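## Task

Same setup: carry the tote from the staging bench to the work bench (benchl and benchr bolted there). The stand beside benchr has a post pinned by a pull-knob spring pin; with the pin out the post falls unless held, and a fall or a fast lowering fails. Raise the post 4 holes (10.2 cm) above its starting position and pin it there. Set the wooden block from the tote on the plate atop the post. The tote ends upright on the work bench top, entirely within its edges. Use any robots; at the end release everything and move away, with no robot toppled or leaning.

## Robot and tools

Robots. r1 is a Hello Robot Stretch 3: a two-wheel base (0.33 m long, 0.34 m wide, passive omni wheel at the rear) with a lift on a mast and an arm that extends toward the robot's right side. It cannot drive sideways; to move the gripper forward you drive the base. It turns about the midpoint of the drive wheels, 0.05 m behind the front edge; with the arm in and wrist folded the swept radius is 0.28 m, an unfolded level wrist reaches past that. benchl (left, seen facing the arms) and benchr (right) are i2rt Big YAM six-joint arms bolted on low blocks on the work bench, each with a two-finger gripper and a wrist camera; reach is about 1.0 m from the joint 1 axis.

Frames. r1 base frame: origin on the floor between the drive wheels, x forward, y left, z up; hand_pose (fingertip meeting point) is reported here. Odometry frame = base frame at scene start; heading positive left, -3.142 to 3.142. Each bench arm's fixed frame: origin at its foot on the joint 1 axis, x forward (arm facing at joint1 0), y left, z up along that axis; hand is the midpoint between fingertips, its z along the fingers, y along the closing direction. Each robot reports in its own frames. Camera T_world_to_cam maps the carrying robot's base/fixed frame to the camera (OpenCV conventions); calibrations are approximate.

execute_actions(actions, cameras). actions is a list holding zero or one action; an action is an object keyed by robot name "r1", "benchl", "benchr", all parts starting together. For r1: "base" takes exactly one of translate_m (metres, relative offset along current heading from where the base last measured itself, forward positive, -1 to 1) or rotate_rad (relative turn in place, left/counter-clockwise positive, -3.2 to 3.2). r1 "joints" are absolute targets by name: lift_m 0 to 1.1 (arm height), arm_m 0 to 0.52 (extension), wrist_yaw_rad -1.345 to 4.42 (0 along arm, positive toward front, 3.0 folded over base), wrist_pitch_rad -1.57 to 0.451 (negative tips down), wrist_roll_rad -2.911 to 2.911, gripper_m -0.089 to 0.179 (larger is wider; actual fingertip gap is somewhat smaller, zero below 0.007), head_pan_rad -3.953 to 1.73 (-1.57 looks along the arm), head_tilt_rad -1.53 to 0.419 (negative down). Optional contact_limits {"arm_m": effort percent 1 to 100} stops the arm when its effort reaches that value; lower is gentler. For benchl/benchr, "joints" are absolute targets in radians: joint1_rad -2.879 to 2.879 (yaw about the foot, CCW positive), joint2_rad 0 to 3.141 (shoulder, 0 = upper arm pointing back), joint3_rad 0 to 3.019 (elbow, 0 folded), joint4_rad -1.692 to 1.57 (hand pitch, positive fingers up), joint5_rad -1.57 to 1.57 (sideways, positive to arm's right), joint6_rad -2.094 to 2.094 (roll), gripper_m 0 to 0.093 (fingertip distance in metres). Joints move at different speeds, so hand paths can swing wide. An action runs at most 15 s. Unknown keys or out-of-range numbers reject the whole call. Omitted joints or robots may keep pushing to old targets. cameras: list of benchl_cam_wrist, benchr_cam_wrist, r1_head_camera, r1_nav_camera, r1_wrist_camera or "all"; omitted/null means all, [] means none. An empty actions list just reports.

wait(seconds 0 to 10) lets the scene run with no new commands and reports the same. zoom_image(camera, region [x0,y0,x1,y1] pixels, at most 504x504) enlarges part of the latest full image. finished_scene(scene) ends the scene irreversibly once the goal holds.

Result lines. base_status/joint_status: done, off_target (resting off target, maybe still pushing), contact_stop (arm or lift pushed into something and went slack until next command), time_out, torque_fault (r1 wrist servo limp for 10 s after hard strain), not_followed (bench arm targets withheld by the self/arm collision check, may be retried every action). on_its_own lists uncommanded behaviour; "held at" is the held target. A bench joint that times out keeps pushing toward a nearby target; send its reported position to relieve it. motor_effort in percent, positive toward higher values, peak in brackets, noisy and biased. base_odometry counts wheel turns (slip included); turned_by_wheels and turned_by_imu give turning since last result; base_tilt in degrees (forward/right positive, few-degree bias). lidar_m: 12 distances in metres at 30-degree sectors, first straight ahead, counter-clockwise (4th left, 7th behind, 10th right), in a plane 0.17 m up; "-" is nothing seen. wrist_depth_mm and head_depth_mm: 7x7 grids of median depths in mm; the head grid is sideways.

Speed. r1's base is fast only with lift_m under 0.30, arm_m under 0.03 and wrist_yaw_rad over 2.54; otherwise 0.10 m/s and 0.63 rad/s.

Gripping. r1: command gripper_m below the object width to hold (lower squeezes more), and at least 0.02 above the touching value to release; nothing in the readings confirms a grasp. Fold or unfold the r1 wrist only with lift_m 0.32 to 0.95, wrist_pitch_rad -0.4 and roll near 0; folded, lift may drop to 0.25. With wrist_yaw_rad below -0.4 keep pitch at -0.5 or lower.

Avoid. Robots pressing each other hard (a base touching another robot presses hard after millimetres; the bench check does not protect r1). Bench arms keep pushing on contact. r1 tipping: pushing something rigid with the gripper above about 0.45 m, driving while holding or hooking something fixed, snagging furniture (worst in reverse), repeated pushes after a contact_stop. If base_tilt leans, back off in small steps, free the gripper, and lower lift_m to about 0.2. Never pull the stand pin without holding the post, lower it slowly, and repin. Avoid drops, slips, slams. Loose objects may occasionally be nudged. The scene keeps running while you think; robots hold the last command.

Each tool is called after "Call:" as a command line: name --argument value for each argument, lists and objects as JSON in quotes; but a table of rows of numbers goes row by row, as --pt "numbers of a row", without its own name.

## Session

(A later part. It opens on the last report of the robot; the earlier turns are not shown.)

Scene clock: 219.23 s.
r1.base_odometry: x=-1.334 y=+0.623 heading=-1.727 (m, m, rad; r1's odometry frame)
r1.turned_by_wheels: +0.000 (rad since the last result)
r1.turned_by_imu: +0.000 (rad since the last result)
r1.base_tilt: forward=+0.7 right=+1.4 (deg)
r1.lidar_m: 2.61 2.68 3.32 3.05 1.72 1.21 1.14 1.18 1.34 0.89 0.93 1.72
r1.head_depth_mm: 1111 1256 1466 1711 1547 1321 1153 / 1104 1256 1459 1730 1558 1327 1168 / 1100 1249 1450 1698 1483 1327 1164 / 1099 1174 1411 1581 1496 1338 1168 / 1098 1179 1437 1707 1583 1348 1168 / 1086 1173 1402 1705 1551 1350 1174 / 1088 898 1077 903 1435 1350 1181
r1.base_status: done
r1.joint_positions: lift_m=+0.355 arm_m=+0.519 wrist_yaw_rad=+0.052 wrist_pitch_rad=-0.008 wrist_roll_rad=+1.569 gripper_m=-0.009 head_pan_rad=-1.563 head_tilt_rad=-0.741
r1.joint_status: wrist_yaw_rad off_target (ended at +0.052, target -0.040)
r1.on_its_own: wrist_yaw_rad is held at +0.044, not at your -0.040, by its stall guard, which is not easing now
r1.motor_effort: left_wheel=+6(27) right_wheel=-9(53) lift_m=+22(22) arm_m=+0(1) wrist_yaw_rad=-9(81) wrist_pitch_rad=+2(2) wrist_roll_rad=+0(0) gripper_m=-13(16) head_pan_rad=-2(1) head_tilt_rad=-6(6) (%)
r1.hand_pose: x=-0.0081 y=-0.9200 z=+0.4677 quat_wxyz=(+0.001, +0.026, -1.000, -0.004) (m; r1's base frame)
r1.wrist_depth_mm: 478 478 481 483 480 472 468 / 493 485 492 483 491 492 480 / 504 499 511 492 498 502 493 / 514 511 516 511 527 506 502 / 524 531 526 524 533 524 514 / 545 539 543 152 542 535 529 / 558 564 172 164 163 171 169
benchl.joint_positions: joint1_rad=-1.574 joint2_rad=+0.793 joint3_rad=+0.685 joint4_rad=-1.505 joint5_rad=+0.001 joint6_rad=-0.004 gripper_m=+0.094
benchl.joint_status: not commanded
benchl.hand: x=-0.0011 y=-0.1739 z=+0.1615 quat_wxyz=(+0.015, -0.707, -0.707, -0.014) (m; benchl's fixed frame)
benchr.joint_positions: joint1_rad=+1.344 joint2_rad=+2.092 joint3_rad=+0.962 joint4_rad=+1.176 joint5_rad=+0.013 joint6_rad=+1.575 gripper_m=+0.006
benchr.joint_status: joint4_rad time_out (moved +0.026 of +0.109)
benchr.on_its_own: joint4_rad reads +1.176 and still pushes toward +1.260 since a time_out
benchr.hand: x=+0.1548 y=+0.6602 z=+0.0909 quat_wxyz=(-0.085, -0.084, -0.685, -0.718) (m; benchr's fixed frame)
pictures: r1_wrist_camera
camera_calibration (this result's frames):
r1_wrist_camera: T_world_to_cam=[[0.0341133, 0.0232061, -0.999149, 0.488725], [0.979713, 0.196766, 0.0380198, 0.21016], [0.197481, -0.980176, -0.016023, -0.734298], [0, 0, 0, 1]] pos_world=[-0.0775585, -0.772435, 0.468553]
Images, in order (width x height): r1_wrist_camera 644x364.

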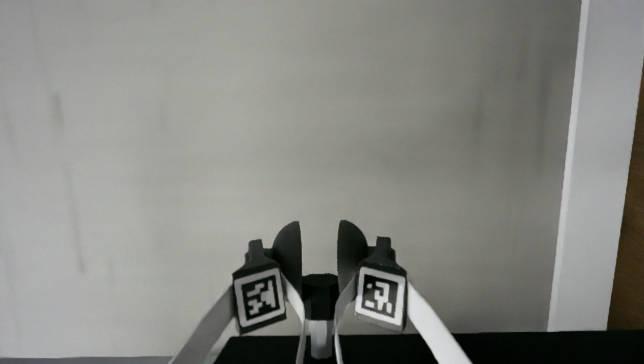

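Call:
execute_actions --actions '[{"r1":{"base":{"translate_m":0.012},"joints":{"gripper_m":0.08,"wrist_yaw_rad":0.0}},"benchr":{"joints":{"joint4_rad":1.19}}}]' --cameras '["r1_wrist_camera"]'

Call:
execute_actions --actions '[{"r1":{"joints":{"arm_m":0.0}}}]' --cameras '[]'

Call:
execute_actions --actions '[{"r1":{"base":{"rotate_rad":0.6},"joints":{"wrist_yaw_rad":1.57}}}]' --cameras '[]'

Call:
execute_actions --actions '[{"r1":{"base":{"translate_m":-0.53}}}]' --cameras '["r1_nav_camera"]'

Call:
execute_actions --actions '[{"r1":{"base":{"rotate_rad":-0.6},"joints":{"head_pan_rad":-1.0}}}]'

Scene clock: 223.90 s.
r1.base_odometry: x=-1.336 y=+0.611 heading=-1.726 (m, m, rad; r1's odometry frame)
r1.turned_by_wheels: +0.000 (rad since the last result)
r1.turned_by_imu: +0.000 (rad since the last result)
r1.base_tilt: forward=+0.5 right=+1.3 (deg)
r1.lidar_m: 2.60 2.67 3.34 3.06 1.74 1.22 1.16 1.19 1.34 0.88 0.92 1.72
r1.head_depth_mm: 1100 1260 1462 1727 1550 1322 1155 / 1102 1258 1456 1740 1558 1328 1163 / 1092 1252 1448 1691 1490 1332 1160 / 1094 1175 1379 1617 1479 1337 1169 / 1097 1175 1440 1712 1585 1335 1173 / 1087 905 1407 1705 1542 1346 1172 / 1087 897 1081 878 1477 1345 1178
r1.base_status: done
r1.joint_positions: lift_m=+0.355 arm_m=+0.519 wrist_yaw_rad=+0.003 wrist_pitch_rad=-0.018 wrist_roll_rad=+1.569 gripper_m=+0.080 head_pan_rad=-1.563 head_tilt_rad=-0.741
r1.joint_status: all done
r1.motor_effort: left_wheel=+1(13) right_wheel=-3(13) lift_m=+22(22) arm_m=+1(1) wrist_yaw_rad=-4(32) wrist_pitch_rad=+5(5) wrist_roll_rad=+0(0) gripper_m=+1(100) head_pan_rad=-2(2) head_tilt_rad=-6(5) (%)
r1.hand_pose: x=-0.0205 y=-0.9200 z=+0.4651 quat_wxyz=(+0.001, +0.002, -1.000, -0.009) (m; r1's base frame)
r1.wrist_depth_mm: 493 483 491 482 484 488 480 / 496 495 491 489 494 490 485 / 504 498 505 497 502 502 502 / 515 511 515 511 514 512 496 / 518 511 524 521 519 516 511 / 530 537 541 526 527 542 527 / 552 538 535 166 177 174 172
benchl.joint_positions: joint1_rad=-1.574 joint2_rad=+0.793 joint3_rad=+0.685 joint4_rad=-1.505 joint5_rad=+0.001 joint6_rad=-0.004 gripper_m=+0.094
benchl.joint_status: not commanded
benchl.hand: x=-0.0011 y=-0.1739 z=+0.1615 quat_wxyz=(+0.015, -0.707, -0.707, -0.014) (m; benchl's fixed frame)
benchr.joint_positions: joint1_rad=+1.344 joint2_rad=+2.092 joint3_rad=+0.962 joint4_rad=+1.172 joint5_rad=+0.013 joint6_rad=+1.575 gripper_m=+0.006
benchr.joint_status: all done
benchr.hand: x=+0.1548 y=+0.6602 z=+0.0898 quat_wxyz=(-0.084, -0.084, -0.687, -0.717) (m; benchr's fixed frame)
pictures: r1_wrist_camera
camera_calibration (this result's frames):
r1_wrist_camera: T_world_to_cam=[[0.0351636, 0.0314202, -0.998888, 0.494075], [0.988093, 0.14871, 0.0394613, 0.177705], [0.149784, -0.988382, -0.025817, -0.73593], [0, 0, 0, 1]] pos_world=[-0.0827315, -0.76933, 0.467513]
Images, in order (width x height): r1_wrist_camera 644x364.

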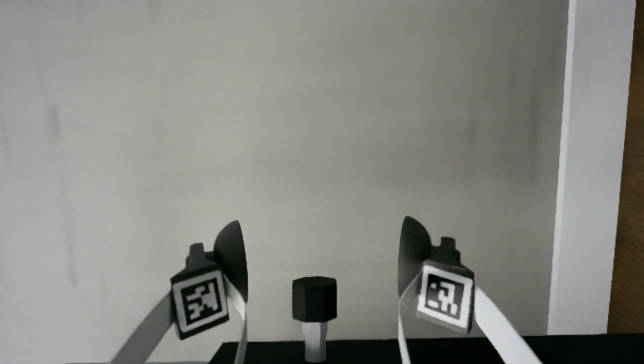

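Scene clock: 228.90 s.
r1.base_odometry: x=-1.336 y=+0.611 heading=-1.726 (m, m, rad; r1's odometry frame)
r1.turned_by_wheels: +0.000 (rad since the last result)
r1.turned_by_imu: +0.000 (rad since the last result)
r1.base_tilt: forward=+0.6 right=+1.3 (deg)
r1.lidar_m: 2.60 2.67 3.34 3.06 1.74 1.23 1.16 1.19 1.34 0.89 0.92 1.72
r1.head_depth_mm: 1102 1256 1462 1725 1553 1321 1155 / 1101 1257 1453 1724 1569 1325 1152 / 1095 1248 1450 1722 1558 1357 1180 / 1097 1175 1390 1613 1476 1338 1169 / 1087 1171 1438 1706 1584 1347 1177 / 1091 911 1405 1696 1543 1350 1172 / 1086 902 1080 881 1486 1342 1181
r1.base_status: not commanded
r1.joint_positions: lift_m=+0.355 arm_m=+0.000 wrist_yaw_rad=+0.002 wrist_pitch_rad=-0.020 wrist_roll_rad=+1.569 gripper_m=+0.080 head_pan_rad=-1.563 head_tilt_rad=-0.741
r1.joint_status: all done
r1.motor_effort: left_wheel=+2(2) right_wheel=-3(4) lift_m=+22(22) arm_m=-4(3) wrist_yaw_rad=-2(4) wrist_pitch_rad=+6(6) wrist_roll_rad=+0(0) gripper_m=+1(1) head_pan_rad=-2(2) head_tilt_rad=-6(6) (%)
r1.hand_pose: x=-0.0210 y=-0.4010 z=+0.4647 quat_wxyz=(+0.001, +0.001, -1.000, -0.010) (m; r1's base frame)
r1.wrist_depth_mm: 979 954 968 956 985 787 541 / - 967 - - - 796 544 / - - - - - 826 541 / - 696 - - - 682 539 / - - - - - 861 555 / - 694 - - - 769 554 / - 693 817 - - 734 558
benchl.joint_positions: joint1_rad=-1.574 joint2_rad=+0.793 joint3_rad=+0.685 joint4_rad=-1.505 joint5_rad=+0.001 joint6_rad=-0.004 gripper_m=+0.094
benchl.joint_status: not commanded
benchl.hand: x=-0.0011 y=-0.1739 z=+0.1615 quat_wxyz=(+0.015, -0.707, -0.707, -0.014) (m; benchl's fixed frame)
benchr.joint_positions: joint1_rad=+1.344 joint2_rad=+2.092 joint3_rad=+0.962 joint4_rad=+1.172 joint5_rad=+0.013 joint6_rad=+1.575 gripper_m=+0.006
benchr.joint_status: not commanded
benchr.hand: x=+0.1548 y=+0.6602 z=+0.0898 quat_wxyz=(-0.084, -0.084, -0.687, -0.717) (m; benchr's fixed frame)
pictures: none
No camera images: the call's "cameras" was empty. Leave "cameras" out to get every camera's image.

Scene clock: 230.83 s.
r1.base_odometry: x=-1.336 y=+0.611 heading=-1.127 (m, m, rad; r1's odometry frame)
r1.turned_by_wheels: +0.600 (rad since the last result)
r1.turned_by_imu: +0.606 (rad since the last result)
r1.base_tilt: forward=+0.7 right=+1.3 (deg)
r1.lidar_m: 2.72 3.34 3.49 1.61 1.20 1.16 1.21 1.31 0.88 0.92 1.83 2.60
r1.head_depth_mm: 1104 887 1344 1621 1554 1325 1149 / 843 1275 1050 1708 1563 1332 1164 / 1242 1351 1052 856 1496 1333 1168 / 1057 1187 1056 888 1572 1327 1167 / 1403 1329 1067 925 1573 1342 1172 / 1515 1483 1073 1826 1589 1347 1179 / 1584 1413 1038 1942 1599 1352 1175
r1.base_status: done
r1.joint_positions: lift_m=+0.355 arm_m=+0.000 wrist_yaw_rad=+1.567 wrist_pitch_rad=-0.020 wrist_roll_rad=+1.569 gripper_m=+0.080 head_pan_rad=-1.563 head_tilt_rad=-0.741
r1.joint_status: all done
r1.motor_effort: left_wheel=-3(7) right_wheel=+5(10) lift_m=+22(22) arm_m=-4(3) wrist_yaw_rad=+4(7) wrist_pitch_rad=+6(6) wrist_roll_rad=+0(0) gripper_m=+1(1) head_pan_rad=-2(2) head_tilt_rad=-5(5) (%)
r1.hand_pose: x=+0.2343 y=-0.1462 z=+0.4647 quat_wxyz=(+0.008, +0.706, -0.708, -0.006) (m; r1's base frame)
r1.wrist_depth_mm: - - - - - 799 541 / - - - - - 809 541 / - - - - - 793 532 / - - - - - 828 547 / - - - - - 810 547 / - - - - - 763 553 / - - - - - 770 545
benchl.joint_positions: joint1_rad=-1.574 joint2_rad=+0.793 joint3_rad=+0.685 joint4_rad=-1.505 joint5_rad=+0.001 joint6_rad=-0.004 gripper_m=+0.094
benchl.joint_status: not commanded
benchl.hand: x=-0.0011 y=-0.1739 z=+0.1615 quat_wxyz=(+0.015, -0.707, -0.707, -0.014) (m; benchl's fixed frame)
benchr.joint_positions: joint1_rad=+1.344 joint2_rad=+2.092 joint3_rad=+0.962 joint4_rad=+1.172 joint5_rad=+0.013 joint6_rad=+1.575 gripper_m=+0.006
benchr.joint_status: not commanded
benchr.hand: x=+0.1548 y=+0.6602 z=+0.0898 quat_wxyz=(-0.084, -0.084, -0.687, -0.717) (m; benchr's fixed frame)
pictures: none
No camera images: the call's "cameras" was empty. Leave "cameras" out to get every camera's image.

Scene clock: 237.13 s.
r1.base_odometry: x=-1.564 y=+1.089 heading=-1.127 (m, m, rad; r1's odometry frame)
r1.turned_by_wheels: +0.000 (rad since the last result)
r1.turned_by_imu: -0.003 (rad since the last result)
r1.base_tilt: forward=+0.7 right=+1.2 (deg)
r1.lidar_m: 3.17 3.80 2.52 0.98 0.73 0.71 0.74 1.03 1.00 0.75 1.00 3.05
r1.head_depth_mm: 857 959 1079 1241 1447 1317 1150 / 907 1014 1161 1353 1522 1329 1159 / 957 1085 1253 1479 1581 1332 1169 / 1021 1140 858 1515 1482 1335 1167 / 1089 1213 1464 1765 1581 1340 1168 / 1168 921 1170 1825 1501 1350 1178 / 1189 939 1085 1353 1608 1345 1181
r1.base_status: done
r1.joint_positions: lift_m=+0.355 arm_m=+0.000 wrist_yaw_rad=+1.567 wrist_pitch_rad=-0.020 wrist_roll_rad=+1.569 gripper_m=+0.080 head_pan_rad=-1.563 head_tilt_rad=-0.741
r1.joint_status: not commanded
r1.motor_effort: left_wheel=-3(9) right_wheel=+5(6) lift_m=+22(22) arm_m=-4(4) wrist_yaw_rad=+4(4) wrist_pitch_rad=+6(6) wrist_roll_rad=+0(0) gripper_m=+0(0) head_pan_rad=-2(2) head_tilt_rad=-6(5) (%)
r1.hand_pose: x=+0.2343 y=-0.1462 z=+0.4647 quat_wxyz=(+0.008, +0.706, -0.708, -0.006) (m; r1's base frame)
r1.wrist_depth_mm: - - - - - 811 550 / - - - - - 793 546 / - - - - - 800 551 / - - - - - 800 555 / - - - - - 826 540 / - - - - - 764 557 / - - - - - 772 561
benchl.joint_positions: joint1_rad=-1.574 joint2_rad=+0.793 joint3_rad=+0.685 joint4_rad=-1.505 joint5_rad=+0.001 joint6_rad=-0.004 gripper_m=+0.094
benchl.joint_status: not commanded
benchl.hand: x=-0.0011 y=-0.1739 z=+0.1615 quat_wxyz=(+0.015, -0.707, -0.707, -0.014) (m; benchl's fixed frame)
benchr.joint_positions: joint1_rad=+1.344 joint2_rad=+2.092 joint3_rad=+0.962 joint4_rad=+1.172 joint5_rad=+0.013 joint6_rad=+1.575 gripper_m=+0.006
benchr.joint_status: not commanded
benchr.hand: x=+0.1548 y=+0.6602 z=+0.0898 quat_wxyz=(-0.084, -0.084, -0.687, -0.717) (m; benchr's fixed frame)
pictures: r1_nav_camera (sideways: a quarter turn counterclockwise sets it upright)
camera_calibration (this result's frames):
r1_nav_camera: T_world_to_cam=[[-0.0303365, -0.700226, 0.713276, -0.887666], [-0.999478, 0.0133346, -0.0294184, 0.0967891], [0.0110883, -0.713796, -0.700265, 0.866506], [0, 0, 0, 1]] pos_world=[0.0602017, -0.00434917, 1.24278]
Images, in order (width x height): r1_nav_camera 672x504.

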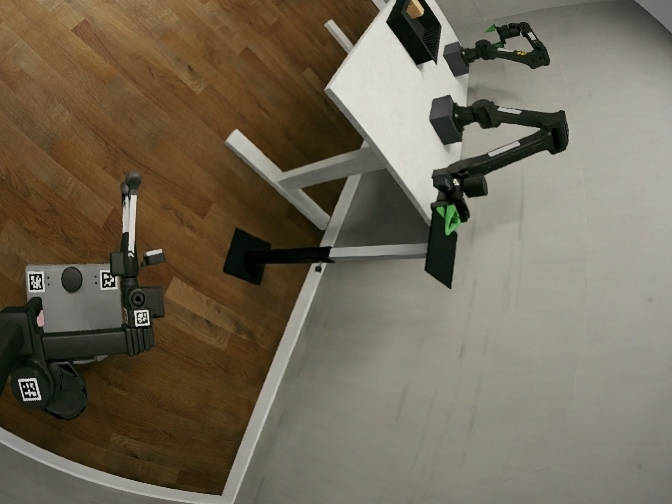

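Scene clock: 239.07 s.
r1.base_odometry: x=-1.564 y=+1.089 heading=-1.727 (m, m, rad; r1's odometry frame)
r1.turned_by_wheels: -0.600 (rad since the last result)
r1.turned_by_imu: -0.605 (rad since the last result)
r1.base_tilt: forward=+0.7 right=+1.2 (deg)
r1.lidar_m: 2.15 3.14 3.79 3.38 1.06 0.75 0.71 0.72 0.95 1.00 0.75 1.01
r1.head_depth_mm: 843 944 1072 1235 1449 1329 1151 / 886 998 1137 1328 1512 1324 1159 / 936 1057 1215 1434 1569 1335 1169 / 988 1121 1297 1508 1462 1337 1163 / 1052 1181 840 1695 1570 1341 1195 / 1113 1219 1170 1814 1534 1347 1175 / 1184 894 1085 1271 1527 1357 1179
r1.base_status: done
r1.joint_positions: lift_m=+0.355 arm_m=+0.000 wrist_yaw_rad=+1.568 wrist_pitch_rad=-0.020 wrist_roll_rad=+1.569 gripper_m=+0.080 head_pan_rad=-1.007 head_tilt_rad=-0.741
r1.joint_status: all done
r1.motor_effort: left_wheel=+3(6) right_wheel=-5(8) lift_m=+22(22) arm_m=-3(4) wrist_yaw_rad=+2(3) wrist_pitch_rad=+6(6) wrist_roll_rad=+0(0) gripper_m=+0(1) head_pan_rad=+3(24) head_tilt_rad=-5(5) (%)
r1.hand_pose: x=+0.2343 y=-0.1460 z=+0.4647 quat_wxyz=(+0.008, +0.706, -0.708, -0.006) (m; r1's base frame)
r1.wrist_depth_mm: - - 814 - - 741 533 / - - 846 - - 757 538 / - - 980 - - 817 538 / - - - - - 839 535 / - - - - - 826 544 / - - - - - 768 549 / - - - - - 775 543
benchl.joint_positions: joint1_rad=-1.574 joint2_rad=+0.793 joint3_rad=+0.685 joint4_rad=-1.505 joint5_rad=+0.001 joint6_rad=-0.004 gripper_m=+0.094
benchl.joint_status: not commanded
benchl.hand: x=-0.0011 y=-0.1739 z=+0.1615 quat_wxyz=(+0.015, -0.707, -0.707, -0.014) (m; benchl's fixed frame)
benchr.joint_positions: joint1_rad=+1.344 joint2_rad=+2.092 joint3_rad=+0.962 joint4_rad=+1.172 joint5_rad=+0.013 joint6_rad=+1.575 gripper_m=+0.006
benchr.joint_status: not commanded
benchr.hand: x=+0.1548 y=+0.6602 z=+0.0898 quat_wxyz=(-0.084, -0.084, -0.687, -0.717) (m; benchr's fixed frame)
pictures: benchl_cam_wrist, benchr_cam_wrist, r1_head_camera (sideways: a quarter turn clockwise sets it upright), r1_nav_camera (sideways: a quarter turn counterclockwise sets it upright), r1_wrist_camera
camera_calibration (this result's frames):
benchr_cam_wrist: T_world_to_cam=[[0.00538732, 0.0483327, -0.998817, 0.0579807], [-0.929879, -0.367159, -0.0227823, 0.398354], [-0.367825, 0.928902, 0.0429656, -0.437766], [0, 0, 0, 1]] pos_world=[0.209088, 0.550098, 0.0857964]
r1_head_camera: T_world_to_cam=[[-0.370394, 0.603219, -0.706353, 0.940161], [0.833482, 0.551504, 0.0339217, -0.0424554], [0.410019, -0.576168, -0.707046, 0.872447], [0, 0, 0, 1]] pos_world=[0.0258965, -0.0410325, 1.28239]
r1_nav_camera: T_world_to_cam=[[0.34379, -0.610787, 0.713265, -0.889934], [-0.855988, -0.516159, -0.0294181, 0.0959133], [0.386126, -0.600433, -0.700277, 0.864233], [0, 0, 0, 1]] pos_world=[0.0543485, 0.0248594, 1.24278]
r1_wrist_camera: T_world_to_cam=[[-0.0329001, 0.0353748, -0.998832, 0.476856], [-0.142143, 0.989049, 0.0397103, 0.198261], [0.989299, 0.143284, -0.0275115, -0.0397863], [0, 0, 0, 1]] pos_world=[0.0832305, -0.207257, 0.467332]
Images, in order (width x height): benchl_cam_wrist 504x504, benchr_cam_wrist 504x504, r1_head_camera 896x504, r1_nav_camera 672x504, r1_wrist_camera 644x364.

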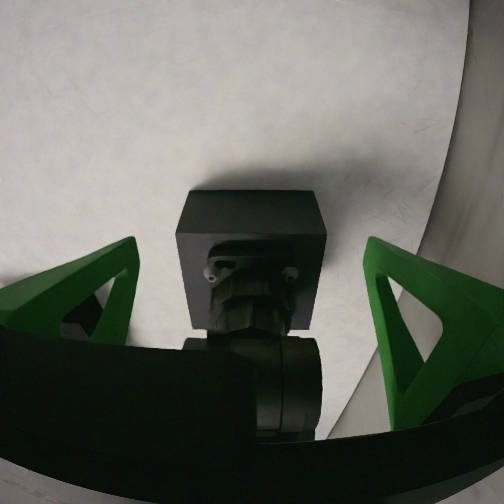

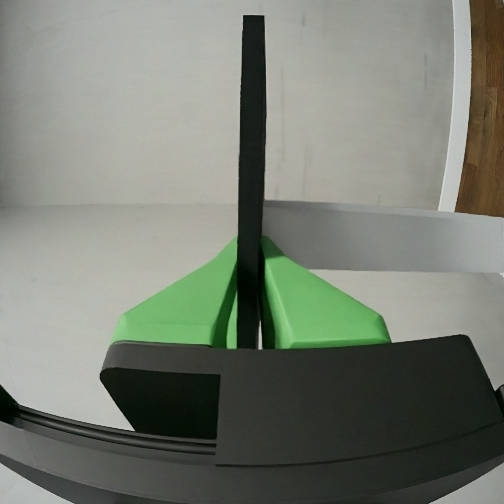

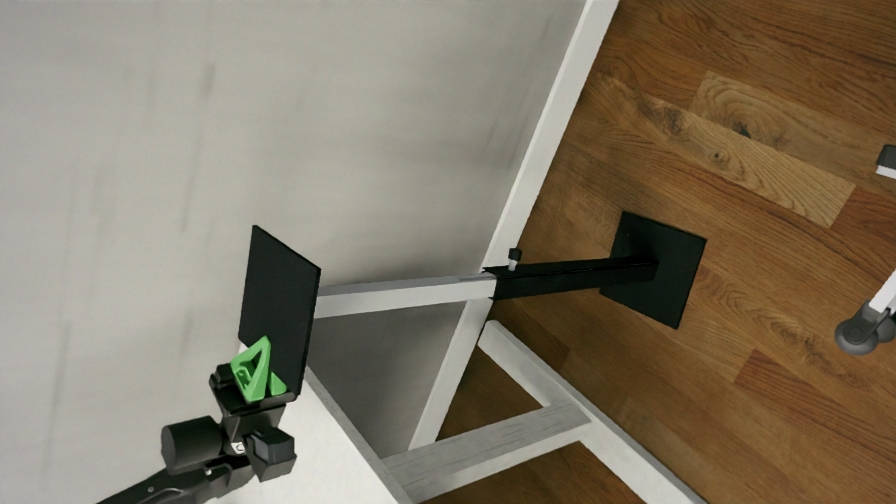

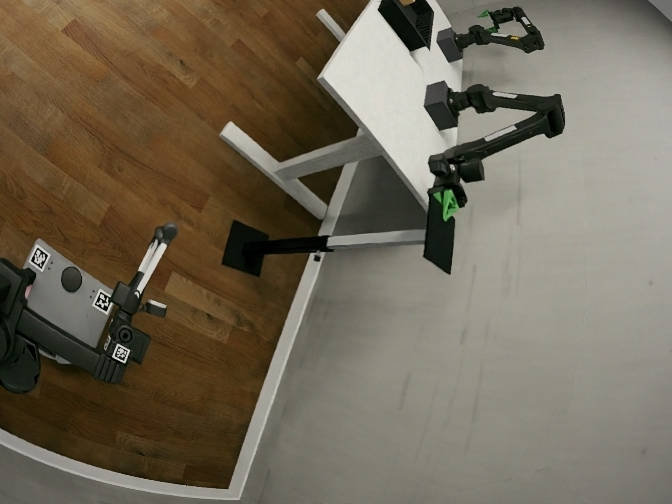

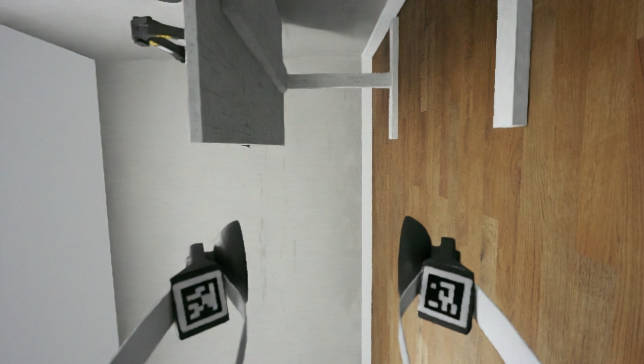

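Call:
execute_actions --actions '[{"r1":{"joints":{"arm_m":0.44}}}]' --cameras '["r1_head_camera","r1_wrist_camera"]'

Scene clock: 244.93 s.
r1.base_odometry: x=-1.564 y=+1.089 heading=-1.727 (m, m, rad; r1's odometry frame)
r1.turned_by_wheels: +0.000 (rad since the last result)
r1.turned_by_imu: +0.000 (rad since the last result)
r1.base_tilt: forward=+0.7 right=+1.4 (deg)
r1.lidar_m: 2.15 3.12 3.80 3.38 1.06 0.75 0.71 0.72 0.95 1.00 0.75 1.00
r1.head_depth_mm: 846 943 1063 1232 1423 1298 1158 / 886 998 1136 1329 1498 1319 1165 / 931 1060 1218 1428 1572 1336 1162 / 985 1124 1302 1511 1449 1342 1164 / 1046 1184 843 1685 1589 1347 1172 / 1119 1213 1175 1824 1527 1352 1170 / 1186 894 1088 1269 1518 1349 1179
r1.base_status: not commanded
r1.joint_positions: lift_m=+0.355 arm_m=+0.440 wrist_yaw_rad=+1.568 wrist_pitch_rad=-0.020 wrist_roll_rad=+1.569 gripper_m=+0.080 head_pan_rad=-1.007 head_tilt_rad=-0.741
r1.joint_status: all done
r1.motor_effort: left_wheel=+3(4) right_wheel=-5(5) lift_m=+22(22) arm_m=+4(5) wrist_yaw_rad=+2(2) wrist_pitch_rad=+6(6) wrist_roll_rad=+0(0) gripper_m=+1(0) head_pan_rad=+3(3) head_tilt_rad=-6(6) (%)
r1.hand_pose: x=+0.2343 y=-0.5854 z=+0.4647 quat_wxyz=(+0.008, +0.706, -0.708, -0.006) (m; r1's base frame)
r1.wrist_depth_mm: 897 891 788 924 966 742 537 / - - 988 - - 755 540 / 817 - 834 - - 770 514 / 405 - 722 408 - 728 484 / - - - - - 785 550 / - - - - - 757 544 / - - - - - 781 544
benchl.joint_positions: joint1_rad=-1.574 joint2_rad=+0.793 joint3_rad=+0.685 joint4_rad=-1.505 joint5_rad=+0.001 joint6_rad=-0.004 gripper_m=+0.094
benchl.joint_status: not commanded
benchl.hand: x=-0.0011 y=-0.1739 z=+0.1615 quat_wxyz=(+0.015, -0.707, -0.707, -0.014) (m; benchl's fixed frame)
benchr.joint_positions: joint1_rad=+1.344 joint2_rad=+2.092 joint3_rad=+0.962 joint4_rad=+1.172 joint5_rad=+0.013 joint6_rad=+1.575 gripper_m=+0.006
benchr.joint_status: not commanded
benchr.hand: x=+0.1548 y=+0.6602 z=+0.0898 quat_wxyz=(-0.084, -0.084, -0.687, -0.717) (m; benchr's fixed frame)
pictures: r1_head_camera (sideways: a quarter turn clockwise sets it upright), r1_wrist_camera
camera_calibration (this result's frames):
r1_head_camera: T_world_to_cam=[[-0.370406, 0.603212, -0.706353, 0.940161], [0.833472, 0.55152, 0.0339217, -0.0424554], [0.41003, -0.576161, -0.707046, 0.872447], [0, 0, 0, 1]] pos_world=[0.0258973, -0.0410321, 1.28239]
r1_wrist_camera: T_world_to_cam=[[-0.0329101, 0.0353655, -0.998832, 0.492396], [-0.142424, 0.989009, 0.0397103, 0.632861], [0.989259, 0.143564, -0.0275115, 0.0233418], [0, 0, 0, 1]] pos_world=[0.0832481, -0.64667, 0.467332]
Images, in order (width x height): r1_head_camera 896x504, r1_wrist_camera 644x364.

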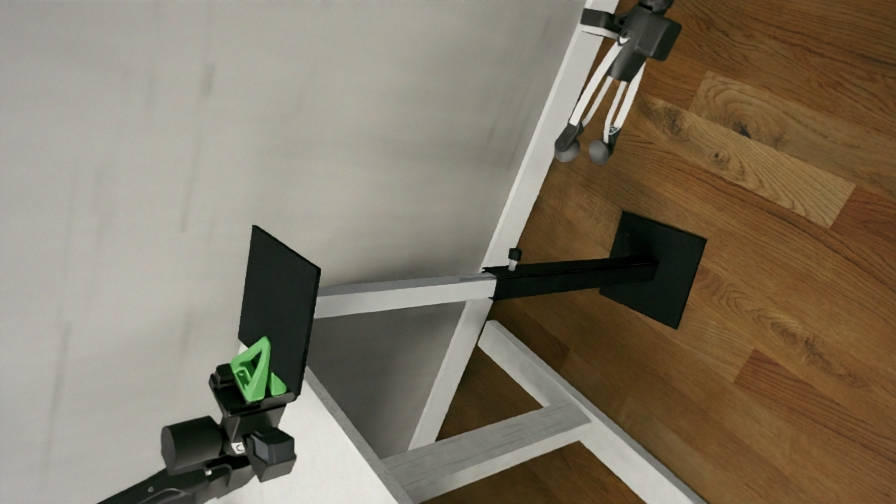

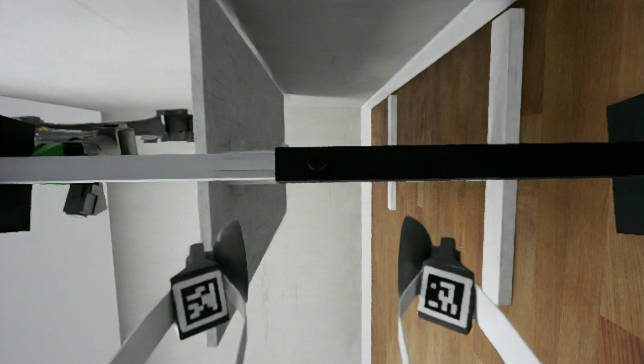

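Call:
execute_actions --actions '[{"r1":{"base":{"translate_m":0.15},"joints":{"arm_m":0.468,"gripper_m":0.07}}}]' --cameras '["r1_head_camera","r1_wrist_camera"]'

Scene clock: 248.33 s.
r1.base_odometry: x=-1.587 y=+0.941 heading=-1.726 (m, m, rad; r1's odometry frame)
r1.turned_by_wheels: +0.000 (rad since the last result)
r1.turned_by_imu: +0.000 (rad since the last result)
r1.base_tilt: forward=+0.6 right=+1.3 (deg)
r1.lidar_m: 2.01 2.98 3.72 3.37 1.29 0.90 0.86 0.88 1.04 0.99 0.66 0.88
r1.head_depth_mm: 836 931 1057 1220 1388 1325 1155 / 880 991 1121 1315 1482 1335 1156 / 924 1047 763 1322 1455 1301 1163 / 984 1112 770 1554 1571 1331 1162 / 1040 1143 1029 1697 1562 1340 1169 / 1104 832 1040 1156 1445 1341 1173 / 780 1345 1086 880 1600 1329 1180
r1.base_status: done
r1.joint_positions: lift_m=+0.355 arm_m=+0.468 wrist_yaw_rad=+1.568 wrist_pitch_rad=-0.020 wrist_roll_rad=+1.569 gripper_m=+0.070 head_pan_rad=-1.007 head_tilt_rad=-0.741
r1.joint_status: all done
r1.motor_effort: left_wheel=+3(7) right_wheel=-4(6) lift_m=+22(22) arm_m=+4(4) wrist_yaw_rad=+3(3) wrist_pitch_rad=+5(6) wrist_roll_rad=+0(0) gripper_m=-1(55) head_pan_rad=+3(2) head_tilt_rad=-5(6) (%)
r1.hand_pose: x=+0.2343 y=-0.6134 z=+0.4647 quat_wxyz=(+0.008, +0.706, -0.708, -0.006) (m; r1's base frame)
r1.wrist_depth_mm: 825 753 735 841 863 744 547 / - - 830 - - 798 548 / - 901 822 - - 824 530 / 499 - 645 629 635 645 499 / 253 250 250 243 242 245 245 / - - - - - 818 544 / - - - - - 713 552
benchl.joint_positions: joint1_rad=-1.574 joint2_rad=+0.793 joint3_rad=+0.685 joint4_rad=-1.505 joint5_rad=+0.001 joint6_rad=-0.004 gripper_m=+0.094
benchl.joint_status: not commanded
benchl.hand: x=-0.0011 y=-0.1739 z=+0.1615 quat_wxyz=(+0.015, -0.707, -0.707, -0.014) (m; benchl's fixed frame)
benchr.joint_positions: joint1_rad=+1.344 joint2_rad=+2.092 joint3_rad=+0.962 joint4_rad=+1.172 joint5_rad=+0.013 joint6_rad=+1.575 gripper_m=+0.006
benchr.joint_status: not commanded
benchr.hand: x=+0.1548 y=+0.6602 z=+0.0898 quat_wxyz=(-0.084, -0.084, -0.687, -0.717) (m; benchr's fixed frame)
pictures: r1_head_camera (sideways: a quarter turn clockwise sets it upright), r1_wrist_camera
camera_calibration (this result's frames):
r1_head_camera: T_world_to_cam=[[-0.370469, 0.603173, -0.706353, 0.940161], [0.833414, 0.551607, 0.0339217, -0.042455], [0.41009, -0.576118, -0.707046, 0.872446], [0, 0, 0, 1]] pos_world=[0.0259016, -0.0410301, 1.28239]
r1_wrist_camera: T_world_to_cam=[[-0.0329104, 0.0353651, -0.998832, 0.493386], [-0.142436, 0.989007, 0.0397103, 0.660557], [0.989257, 0.143576, -0.0275114, 0.0273698], [0, 0, 0, 1]] pos_world=[0.0832489, -0.674674, 0.467332]
Images, in order (width x height): r1_head_camera 896x504, r1_wrist_camera 644x364.

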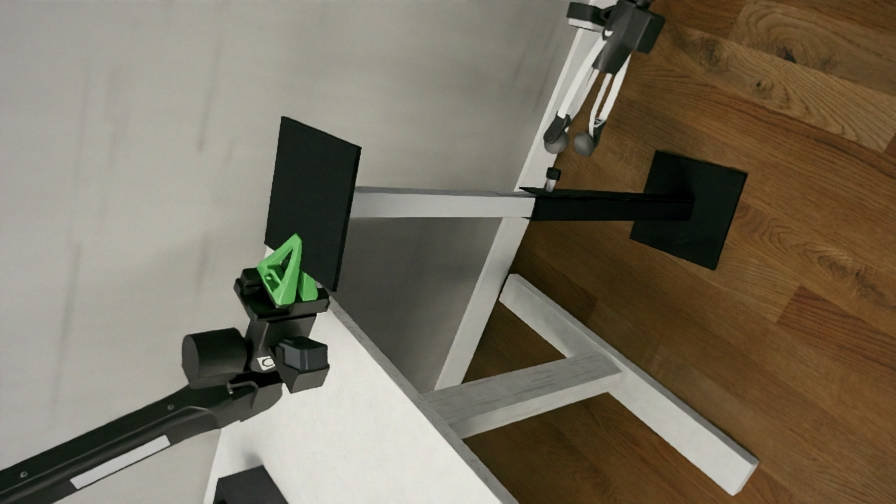

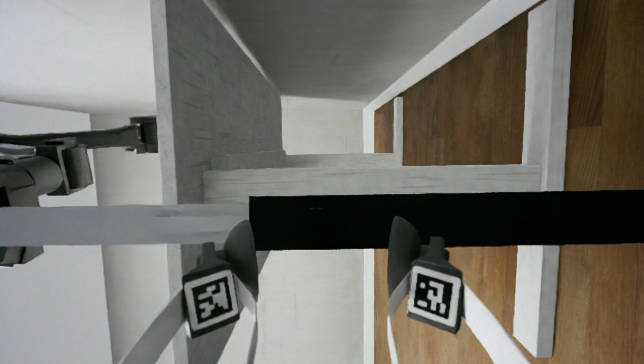

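Call:
zoom_image --camera "r1_wrist_camera" --region '[220,150,440,300]'

Region (220, 150, 440, 300) of r1_wrist_camera's 644x364 image, scaled by 2.291; it fills the top 344 rows of this view, and the rest is white.

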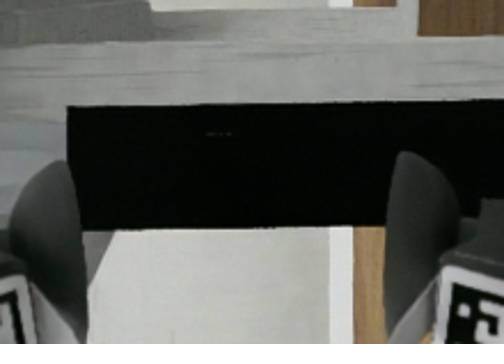

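Call:
execute_actions --actions '[{"r1":{"base":{"translate_m":0.068}}}]' --cameras '["r1_head_camera","r1_wrist_camera"]'

Call:
execute_actions --actions '[{"r1":{"joints":{"gripper_m":-0.03}}}]' --cameras '["r1_head_camera","r1_wrist_camera"]'

Scene clock: 251.47 s.
r1.base_odometry: x=-1.597 y=+0.874 heading=-1.728 (m, m, rad; r1's odometry frame)
r1.turned_by_wheels: -0.002 (rad since the last result)
r1.turned_by_imu: -0.003 (rad since the last result)
r1.base_tilt: forward=+0.7 right=+1.3 (deg)
r1.lidar_m: 1.94 2.90 3.72 3.78 1.40 0.97 0.93 0.95 1.04 0.98 0.63 0.82
r1.head_depth_mm: 835 930 1050 1212 1388 1321 1155 / 873 982 710 1312 1485 1328 1156 / 920 1046 742 1356 1485 1301 1159 / 974 1110 758 1550 1572 1340 1168 / 1034 1098 993 1688 1491 1344 1175 / 1057 798 1072 906 1507 1323 1175 / 1160 1304 1084 851 1526 1356 1183
r1.base_status: done
r1.joint_positions: lift_m=+0.355 arm_m=+0.468 wrist_yaw_rad=+1.571 wrist_pitch_rad=-0.021 wrist_roll_rad=+1.569 gripper_m=+0.070 head_pan_rad=-1.007 head_tilt_rad=-0.741
r1.joint_status: not commanded
r1.on_its_own: left_wheel is at rest, and its effort (-21) is outside its rest range (-18 to +18); right_wheel is at rest, and its effort (+52) is outside its rest range (-18 to +18)
r1.motor_effort: left_wheel=-21(22) right_wheel=+52(52) lift_m=+22(22) arm_m=+4(4) wrist_yaw_rad=-2(3) wrist_pitch_rad=+6(6) wrist_roll_rad=+0(0) gripper_m=-1(2) head_pan_rad=+2(2) head_tilt_rad=-6(6) (%)
r1.hand_pose: x=+0.2343 y=-0.6125 z=+0.4644 quat_wxyz=(+0.008, +0.707, -0.707, -0.007) (m; r1's base frame)
r1.wrist_depth_mm: 784 526 732 835 849 733 522 / - 529 822 - - 787 545 / - 532 832 - - 817 547 / 492 530 580 584 575 579 556 / - 188 189 181 179 181 181 / - 471 178 178 178 179 179 / - - - - - 764 545
benchl.joint_positions: joint1_rad=-1.574 joint2_rad=+0.793 joint3_rad=+0.685 joint4_rad=-1.505 joint5_rad=+0.001 joint6_rad=-0.004 gripper_m=+0.094
benchl.joint_status: not commanded
benchl.hand: x=-0.0011 y=-0.1739 z=+0.1615 quat_wxyz=(+0.015, -0.707, -0.707, -0.014) (m; benchl's fixed frame)
benchr.joint_positions: joint1_rad=+1.344 joint2_rad=+2.092 joint3_rad=+0.962 joint4_rad=+1.172 joint5_rad=+0.013 joint6_rad=+1.575 gripper_m=+0.006
benchr.joint_status: not commanded
benchr.hand: x=+0.1548 y=+0.6602 z=+0.0898 quat_wxyz=(-0.084, -0.084, -0.687, -0.717) (m; benchr's fixed frame)
pictures: r1_head_camera (sideways: a quarter turn clockwise sets it upright), r1_wrist_camera
camera_calibration (this result's frames):
r1_head_camera: T_world_to_cam=[[-0.370483, 0.603165, -0.706353, 0.940161], [0.833401, 0.551626, 0.0339217, -0.0424549], [0.410103, -0.576108, -0.707046, 0.872446], [0, 0, 0, 1]] pos_world=[0.0259025, -0.0410296, 1.28239]
r1_wrist_camera: T_world_to_cam=[[-0.0340606, 0.0352496, -0.998798, 0.493274], [-0.145843, 0.988504, 0.0398598, 0.660104], [0.988721, 0.147025, -0.0285282, 0.029974], [0, 0, 0, 1]] pos_world=[0.0834369, -0.674311, 0.467224]
Images, in order (width x height): r1_head_camera 896x504, r1_wrist_camera 644x364.

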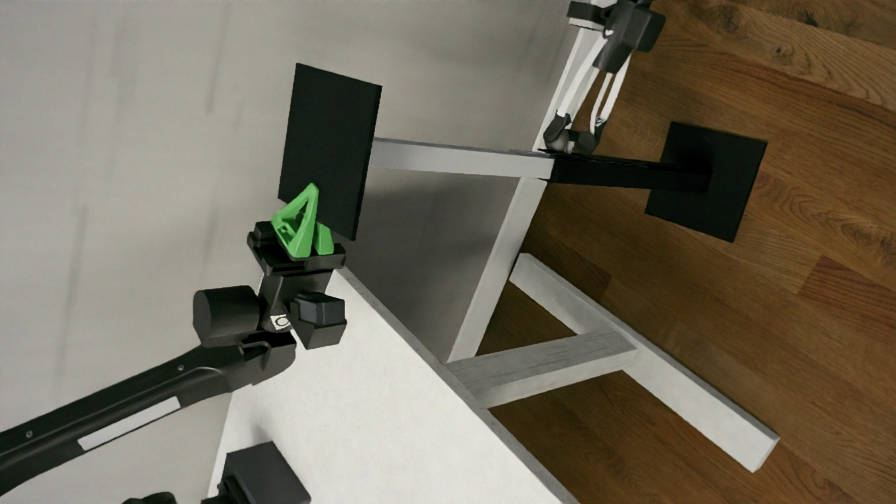

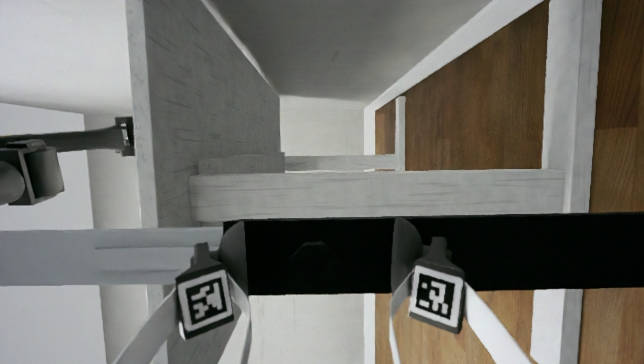

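Scene clock: 253.07 s.
r1.base_odometry: x=-1.597 y=+0.874 heading=-1.728 (m, m, rad; r1's odometry frame)
r1.turned_by_wheels: -0.001 (rad since the last result)
r1.turned_by_imu: -0.003 (rad since the last result)
r1.base_tilt: forward=+0.7 right=+1.2 (deg)
r1.lidar_m: 1.94 2.91 3.69 3.38 1.40 0.98 0.92 0.94 1.04 0.98 0.64 0.83
r1.head_depth_mm: 830 933 1052 1218 1376 1330 1155 / 874 984 733 1303 1484 1324 1158 / 919 1043 740 1362 1456 1293 1161 / 974 1115 764 1545 1568 1340 1164 / 1031 1102 991 1676 1503 1348 1166 / 1048 803 1040 901 1522 1325 1174 / 1132 1312 1086 852 1525 1357 1179
r1.base_status: not commanded
r1.joint_positions: lift_m=+0.355 arm_m=+0.468 wrist_yaw_rad=+1.568 wrist_pitch_rad=+0.002 wrist_roll_rad=+1.574 gripper_m=-0.029 head_pan_rad=-1.007 head_tilt_rad=-0.741
r1.joint_status: all done
r1.on_its_own: left_wheel is at rest, and its effort (-28) is outside its rest range (-18 to +18); right_wheel is at rest, and its effort (+67) is outside its rest range (-18 to +18)
r1.motor_effort: left_wheel=-28(32) right_wheel=+67(79) lift_m=+23(23) arm_m=+3(4) wrist_yaw_rad=+1(3) wrist_pitch_rad=-1(6) wrist_roll_rad=-2(2) gripper_m=-28(100) head_pan_rad=+2(3) head_tilt_rad=-6(6) (%)
r1.hand_pose: x=+0.2349 y=-0.6133 z=+0.4702 quat_wxyz=(-0.001, +0.706, -0.708, +0.000) (m; r1's base frame)
r1.wrist_depth_mm: 765 675 690 815 813 722 535 / - - 773 - - 832 538 / - 816 767 - - 862 548 / 478 - 581 574 580 559 540 / - 193 192 182 181 180 180 / - 484 357 163 180 179 179 / - - - - - 876 574
benchl.joint_positions: joint1_rad=-1.574 joint2_rad=+0.793 joint3_rad=+0.685 joint4_rad=-1.505 joint5_rad=+0.001 joint6_rad=-0.004 gripper_m=+0.094
benchl.joint_status: not commanded
benchl.hand: x=-0.0011 y=-0.1739 z=+0.1615 quat_wxyz=(+0.015, -0.707, -0.707, -0.014) (m; benchl's fixed frame)
benchr.joint_positions: joint1_rad=+1.344 joint2_rad=+2.092 joint3_rad=+0.962 joint4_rad=+1.172 joint5_rad=+0.013 joint6_rad=+1.575 gripper_m=+0.006
benchr.joint_status: not commanded
benchr.hand: x=+0.1548 y=+0.6602 z=+0.0898 quat_wxyz=(-0.084, -0.084, -0.687, -0.717) (m; benchr's fixed frame)
pictures: r1_head_camera (sideways: a quarter turn clockwise sets it upright), r1_wrist_camera
camera_calibration (this result's frames):
r1_head_camera: T_world_to_cam=[[-0.370485, 0.603165, -0.706352, 0.940159], [0.8334, 0.551628, 0.0339217, -0.042455], [0.410103, -0.576106, -0.707048, 0.872448], [0, 0, 0, 1]] pos_world=[0.0259026, -0.0410295, 1.28239]
r1_wrist_camera: T_world_to_cam=[[-0.0110847, 0.0397502, -0.999148, 0.496666], [-0.143943, 0.988739, 0.040933, 0.659915], [0.989524, 0.144274, -0.00523808, 0.0168205], [0, 0, 0, 1]] pos_world=[0.083851, -0.674653, 0.469319]
Images, in order (width x height): r1_head_camera 896x504, r1_wrist_camera 644x364.

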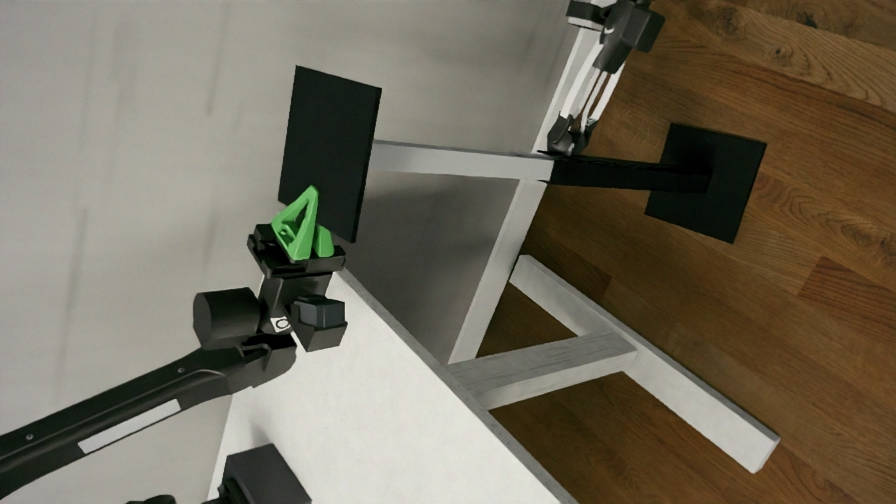

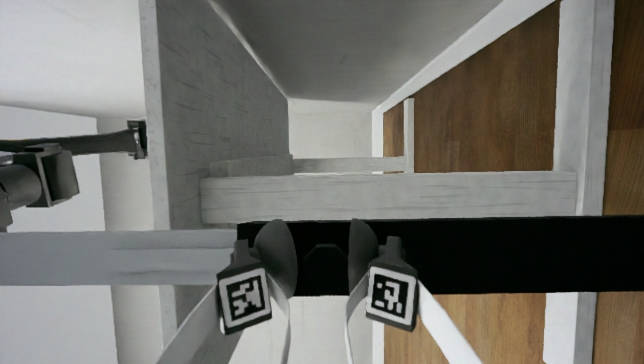

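Call:
execute_actions --actions '[{"r1":{"base":{"translate_m":-0.025}}}]' --cameras '["r1_head_camera","r1_wrist_camera"]'

Scene clock: 254.63 s.
r1.base_odometry: x=-1.593 y=+0.899 heading=-1.728 (m, m, rad; r1's odometry frame)
r1.turned_by_wheels: +0.000 (rad since the last result)
r1.turned_by_imu: +0.002 (rad since the last result)
r1.base_tilt: forward=+0.7 right=+1.2 (deg)
r1.lidar_m: 1.96 2.93 3.71 3.36 1.35 0.95 0.90 0.92 1.04 0.99 0.65 0.84
r1.head_depth_mm: 831 928 1057 1215 1390 1314 1160 / 878 983 1054 1309 1494 1326 1158 / 924 1042 740 1376 1465 1296 1163 / 972 1102 757 1537 1583 1335 1164 / 1039 1112 993 1714 1538 1347 1168 / 1074 818 1035 932 1480 1346 1175 / 750 1324 1078 854 1556 1354 1173
r1.base_status: done
r1.joint_positions: lift_m=+0.355 arm_m=+0.468 wrist_yaw_rad=+1.566 wrist_pitch_rad=-0.009 wrist_roll_rad=+1.574 gripper_m=-0.026 head_pan_rad=-1.007 head_tilt_rad=-0.741
r1.joint_status: not commanded
r1.motor_effort: left_wheel=+6(25) right_wheel=-13(57) lift_m=+23(23) arm_m=+3(3) wrist_yaw_rad=+5(11) wrist_pitch_rad=+2(3) wrist_roll_rad=-2(2) gripper_m=-19(26) head_pan_rad=+3(3) head_tilt_rad=-6(6) (%)
r1.hand_pose: x=+0.2347 y=-0.6139 z=+0.4675 quat_wxyz=(+0.002, +0.705, -0.709, -0.004) (m; r1's base frame)
r1.wrist_depth_mm: 779 676 706 809 840 764 542 / - - 809 - - 827 559 / - 813 792 - - 838 555 / 490 - 594 594 587 591 545 / 213 212 209 202 203 202 201 / - - 608 - - 789 533 / - - - - - 832 557
benchl.joint_positions: joint1_rad=-1.574 joint2_rad=+0.793 joint3_rad=+0.685 joint4_rad=-1.505 joint5_rad=+0.001 joint6_rad=-0.004 gripper_m=+0.094
benchl.joint_status: not commanded
benchl.hand: x=-0.0011 y=-0.1739 z=+0.1615 quat_wxyz=(+0.015, -0.707, -0.707, -0.014) (m; benchl's fixed frame)
benchr.joint_positions: joint1_rad=+1.344 joint2_rad=+2.092 joint3_rad=+0.962 joint4_rad=+1.172 joint5_rad=+0.013 joint6_rad=+1.575 gripper_m=+0.006
benchr.joint_status: not commanded
benchr.hand: x=+0.1548 y=+0.6602 z=+0.0898 quat_wxyz=(-0.084, -0.084, -0.687, -0.717) (m; benchr's fixed frame)
pictures: r1_head_camera (sideways: a quarter turn clockwise sets it upright), r1_wrist_camera
camera_calibration (this result's frames):
r1_head_camera: T_world_to_cam=[[-0.370551, 0.603201, -0.706286, 0.940075], [0.833373, 0.551668, 0.0339237, -0.0424573], [0.410099, -0.57603, -0.707113, 0.872533], [0, 0, 0, 1]] pos_world=[0.0259038, -0.041027, 1.28238]
r1_wrist_camera: T_world_to_cam=[[-0.0217171, 0.0398282, -0.998971, 0.496397], [-0.141164, 0.989073, 0.0425025, 0.659437], [0.989748, 0.141942, -0.0158575, 0.0206477], [0, 0, 0, 1]] pos_world=[0.083433, -0.674933, 0.468185]
Images, in order (width x height): r1_head_camera 896x504, r1_wrist_camera 644x364.

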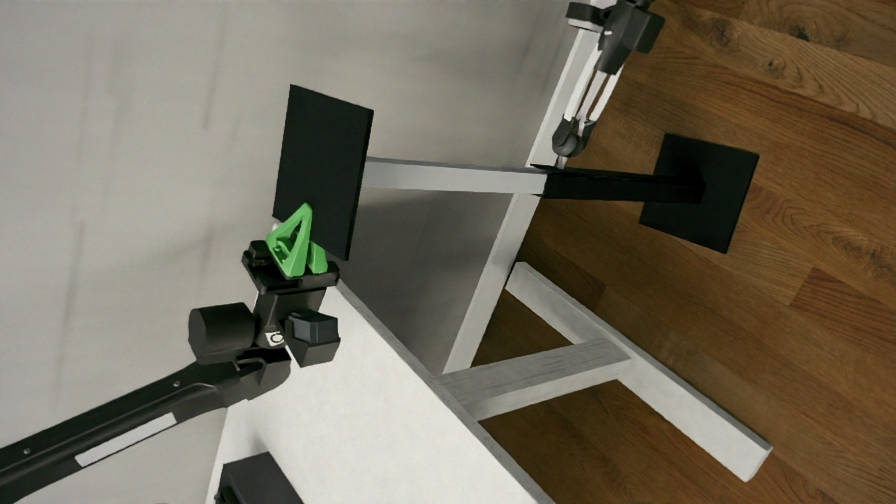

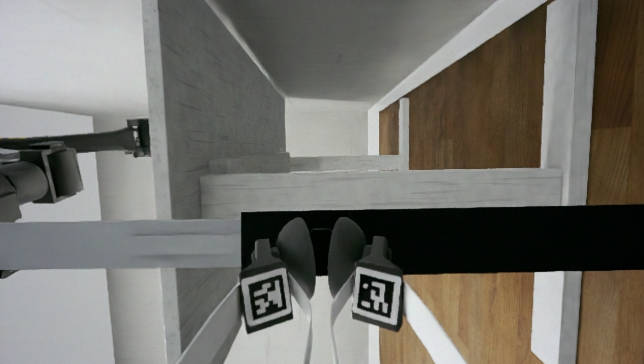

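Call:
zoom_image --camera "r1_head_camera" --region '[500,90,640,210]'

Region (500, 90, 640, 210) of r1_head_camera's 896x504 image, scaled by 3.600, with more detail than that image has; it fills the top 432 rows of this view, and the rest is white.

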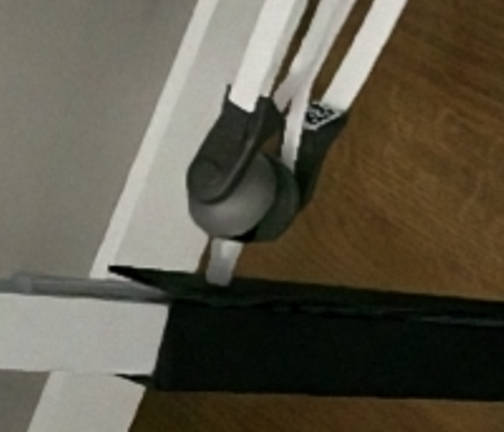

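Call:
execute_actions --actions '[{"benchr":{"joints":{"joint2_rad":2.0,"joint4_rad":1.12}}}]' --cameras '["r1_head_camera","benchr_cam_wrist"]'

Scene clock: 256.80 s.
r1.base_odometry: x=-1.593 y=+0.899 heading=-1.728 (m, m, rad; r1's odometry frame)
r1.turned_by_wheels: +0.000 (rad since the last result)
r1.turned_by_imu: +0.000 (rad since the last result)
r1.base_tilt: forward=+0.6 right=+1.3 (deg)
r1.lidar_m: 1.97 2.92 3.72 3.37 1.36 0.95 0.90 0.92 1.04 0.99 0.65 0.84
r1.head_depth_mm: 833 932 1051 1220 1386 1320 1152 / 876 985 1054 1302 1481 1324 1153 / 923 1044 739 1371 1457 1287 1156 / 977 1104 756 1548 1571 1342 1166 / 1032 1109 1024 1702 1543 1350 1170 / 1071 814 1038 935 1468 1340 1169 / 751 1330 1090 857 1552 1351 1181
r1.base_status: not commanded
r1.joint_positions: lift_m=+0.355 arm_m=+0.468 wrist_yaw_rad=+1.566 wrist_pitch_rad=-0.009 wrist_roll_rad=+1.574 gripper_m=-0.026 head_pan_rad=-1.007 head_tilt_rad=-0.741
r1.joint_status: not commanded
r1.motor_effort: left_wheel=+6(6) right_wheel=-13(13) lift_m=+23(23) arm_m=+2(3) wrist_yaw_rad=+5(4) wrist_pitch_rad=+2(2) wrist_roll_rad=-2(2) gripper_m=-19(19) head_pan_rad=+3(3) head_tilt_rad=-6(6) (%)
r1.hand_pose: x=+0.2347 y=-0.6139 z=+0.4675 quat_wxyz=(+0.002, +0.705, -0.709, -0.004) (m; r1's base frame)
r1.wrist_depth_mm: 760 686 730 838 827 740 546 / - - 789 - - 844 552 / - 829 777 - - 794 546 / 488 - 595 603 598 598 555 / 213 211 209 203 202 200 201 / - - 598 - - 776 535 / - - - - - 837 547
benchl.joint_positions: joint1_rad=-1.574 joint2_rad=+0.793 joint3_rad=+0.685 joint4_rad=-1.505 joint5_rad=+0.001 joint6_rad=-0.004 gripper_m=+0.094
benchl.joint_status: not commanded
benchl.hand: x=-0.0011 y=-0.1739 z=+0.1615 quat_wxyz=(+0.015, -0.707, -0.707, -0.014) (m; benchl's fixed frame)
benchr.joint_positions: joint1_rad=+1.344 joint2_rad=+2.066 joint3_rad=+0.962 joint4_rad=+1.107 joint5_rad=+0.013 joint6_rad=+1.575 gripper_m=+0.006
benchr.joint_status: all done
benchr.hand: x=+0.1551 y=+0.6616 z=+0.0908 quat_wxyz=(-0.083, -0.086, -0.701, -0.703) (m; benchr's fixed frame)
pictures: benchr_cam_wrist, r1_head_camera (sideways: a quarter turn clockwise sets it upright)
camera_calibration (this result's frames):
benchr_cam_wrist: T_world_to_cam=[[-0.00334508, 0.0104345, -0.99994, 0.085387], [-0.929982, -0.367604, -0.000724951, 0.397462], [-0.36759, 0.929924, 0.0109336, -0.43674], [0, 0, 0, 1]] pos_world=[0.209377, 0.551353, 0.0904452]
r1_head_camera: T_world_to_cam=[[-0.370551, 0.603201, -0.706287, 0.940075], [0.833373, 0.551668, 0.0339237, -0.0424573], [0.410099, -0.57603, -0.707113, 0.872533], [0, 0, 0, 1]] pos_world=[0.0259038, -0.041027, 1.28238]
Images, in order (width x height): benchr_cam_wrist 504x504, r1_head_camera 896x504.

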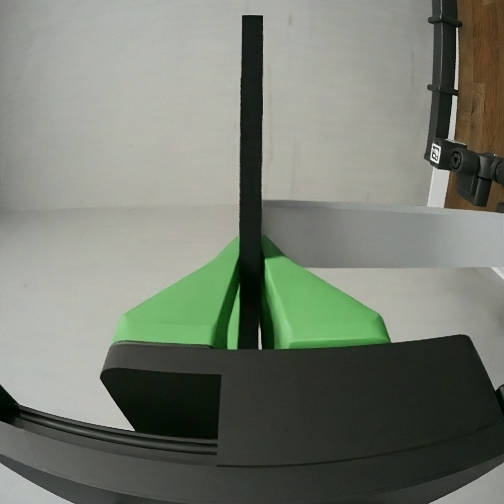

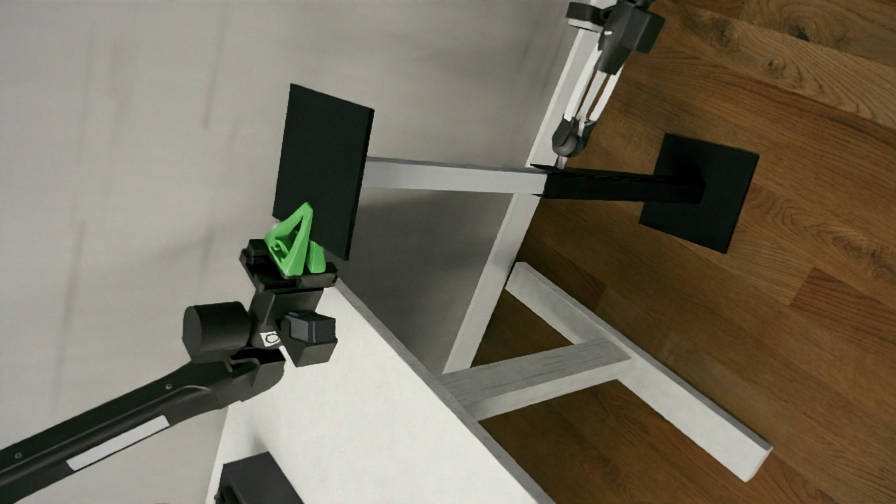

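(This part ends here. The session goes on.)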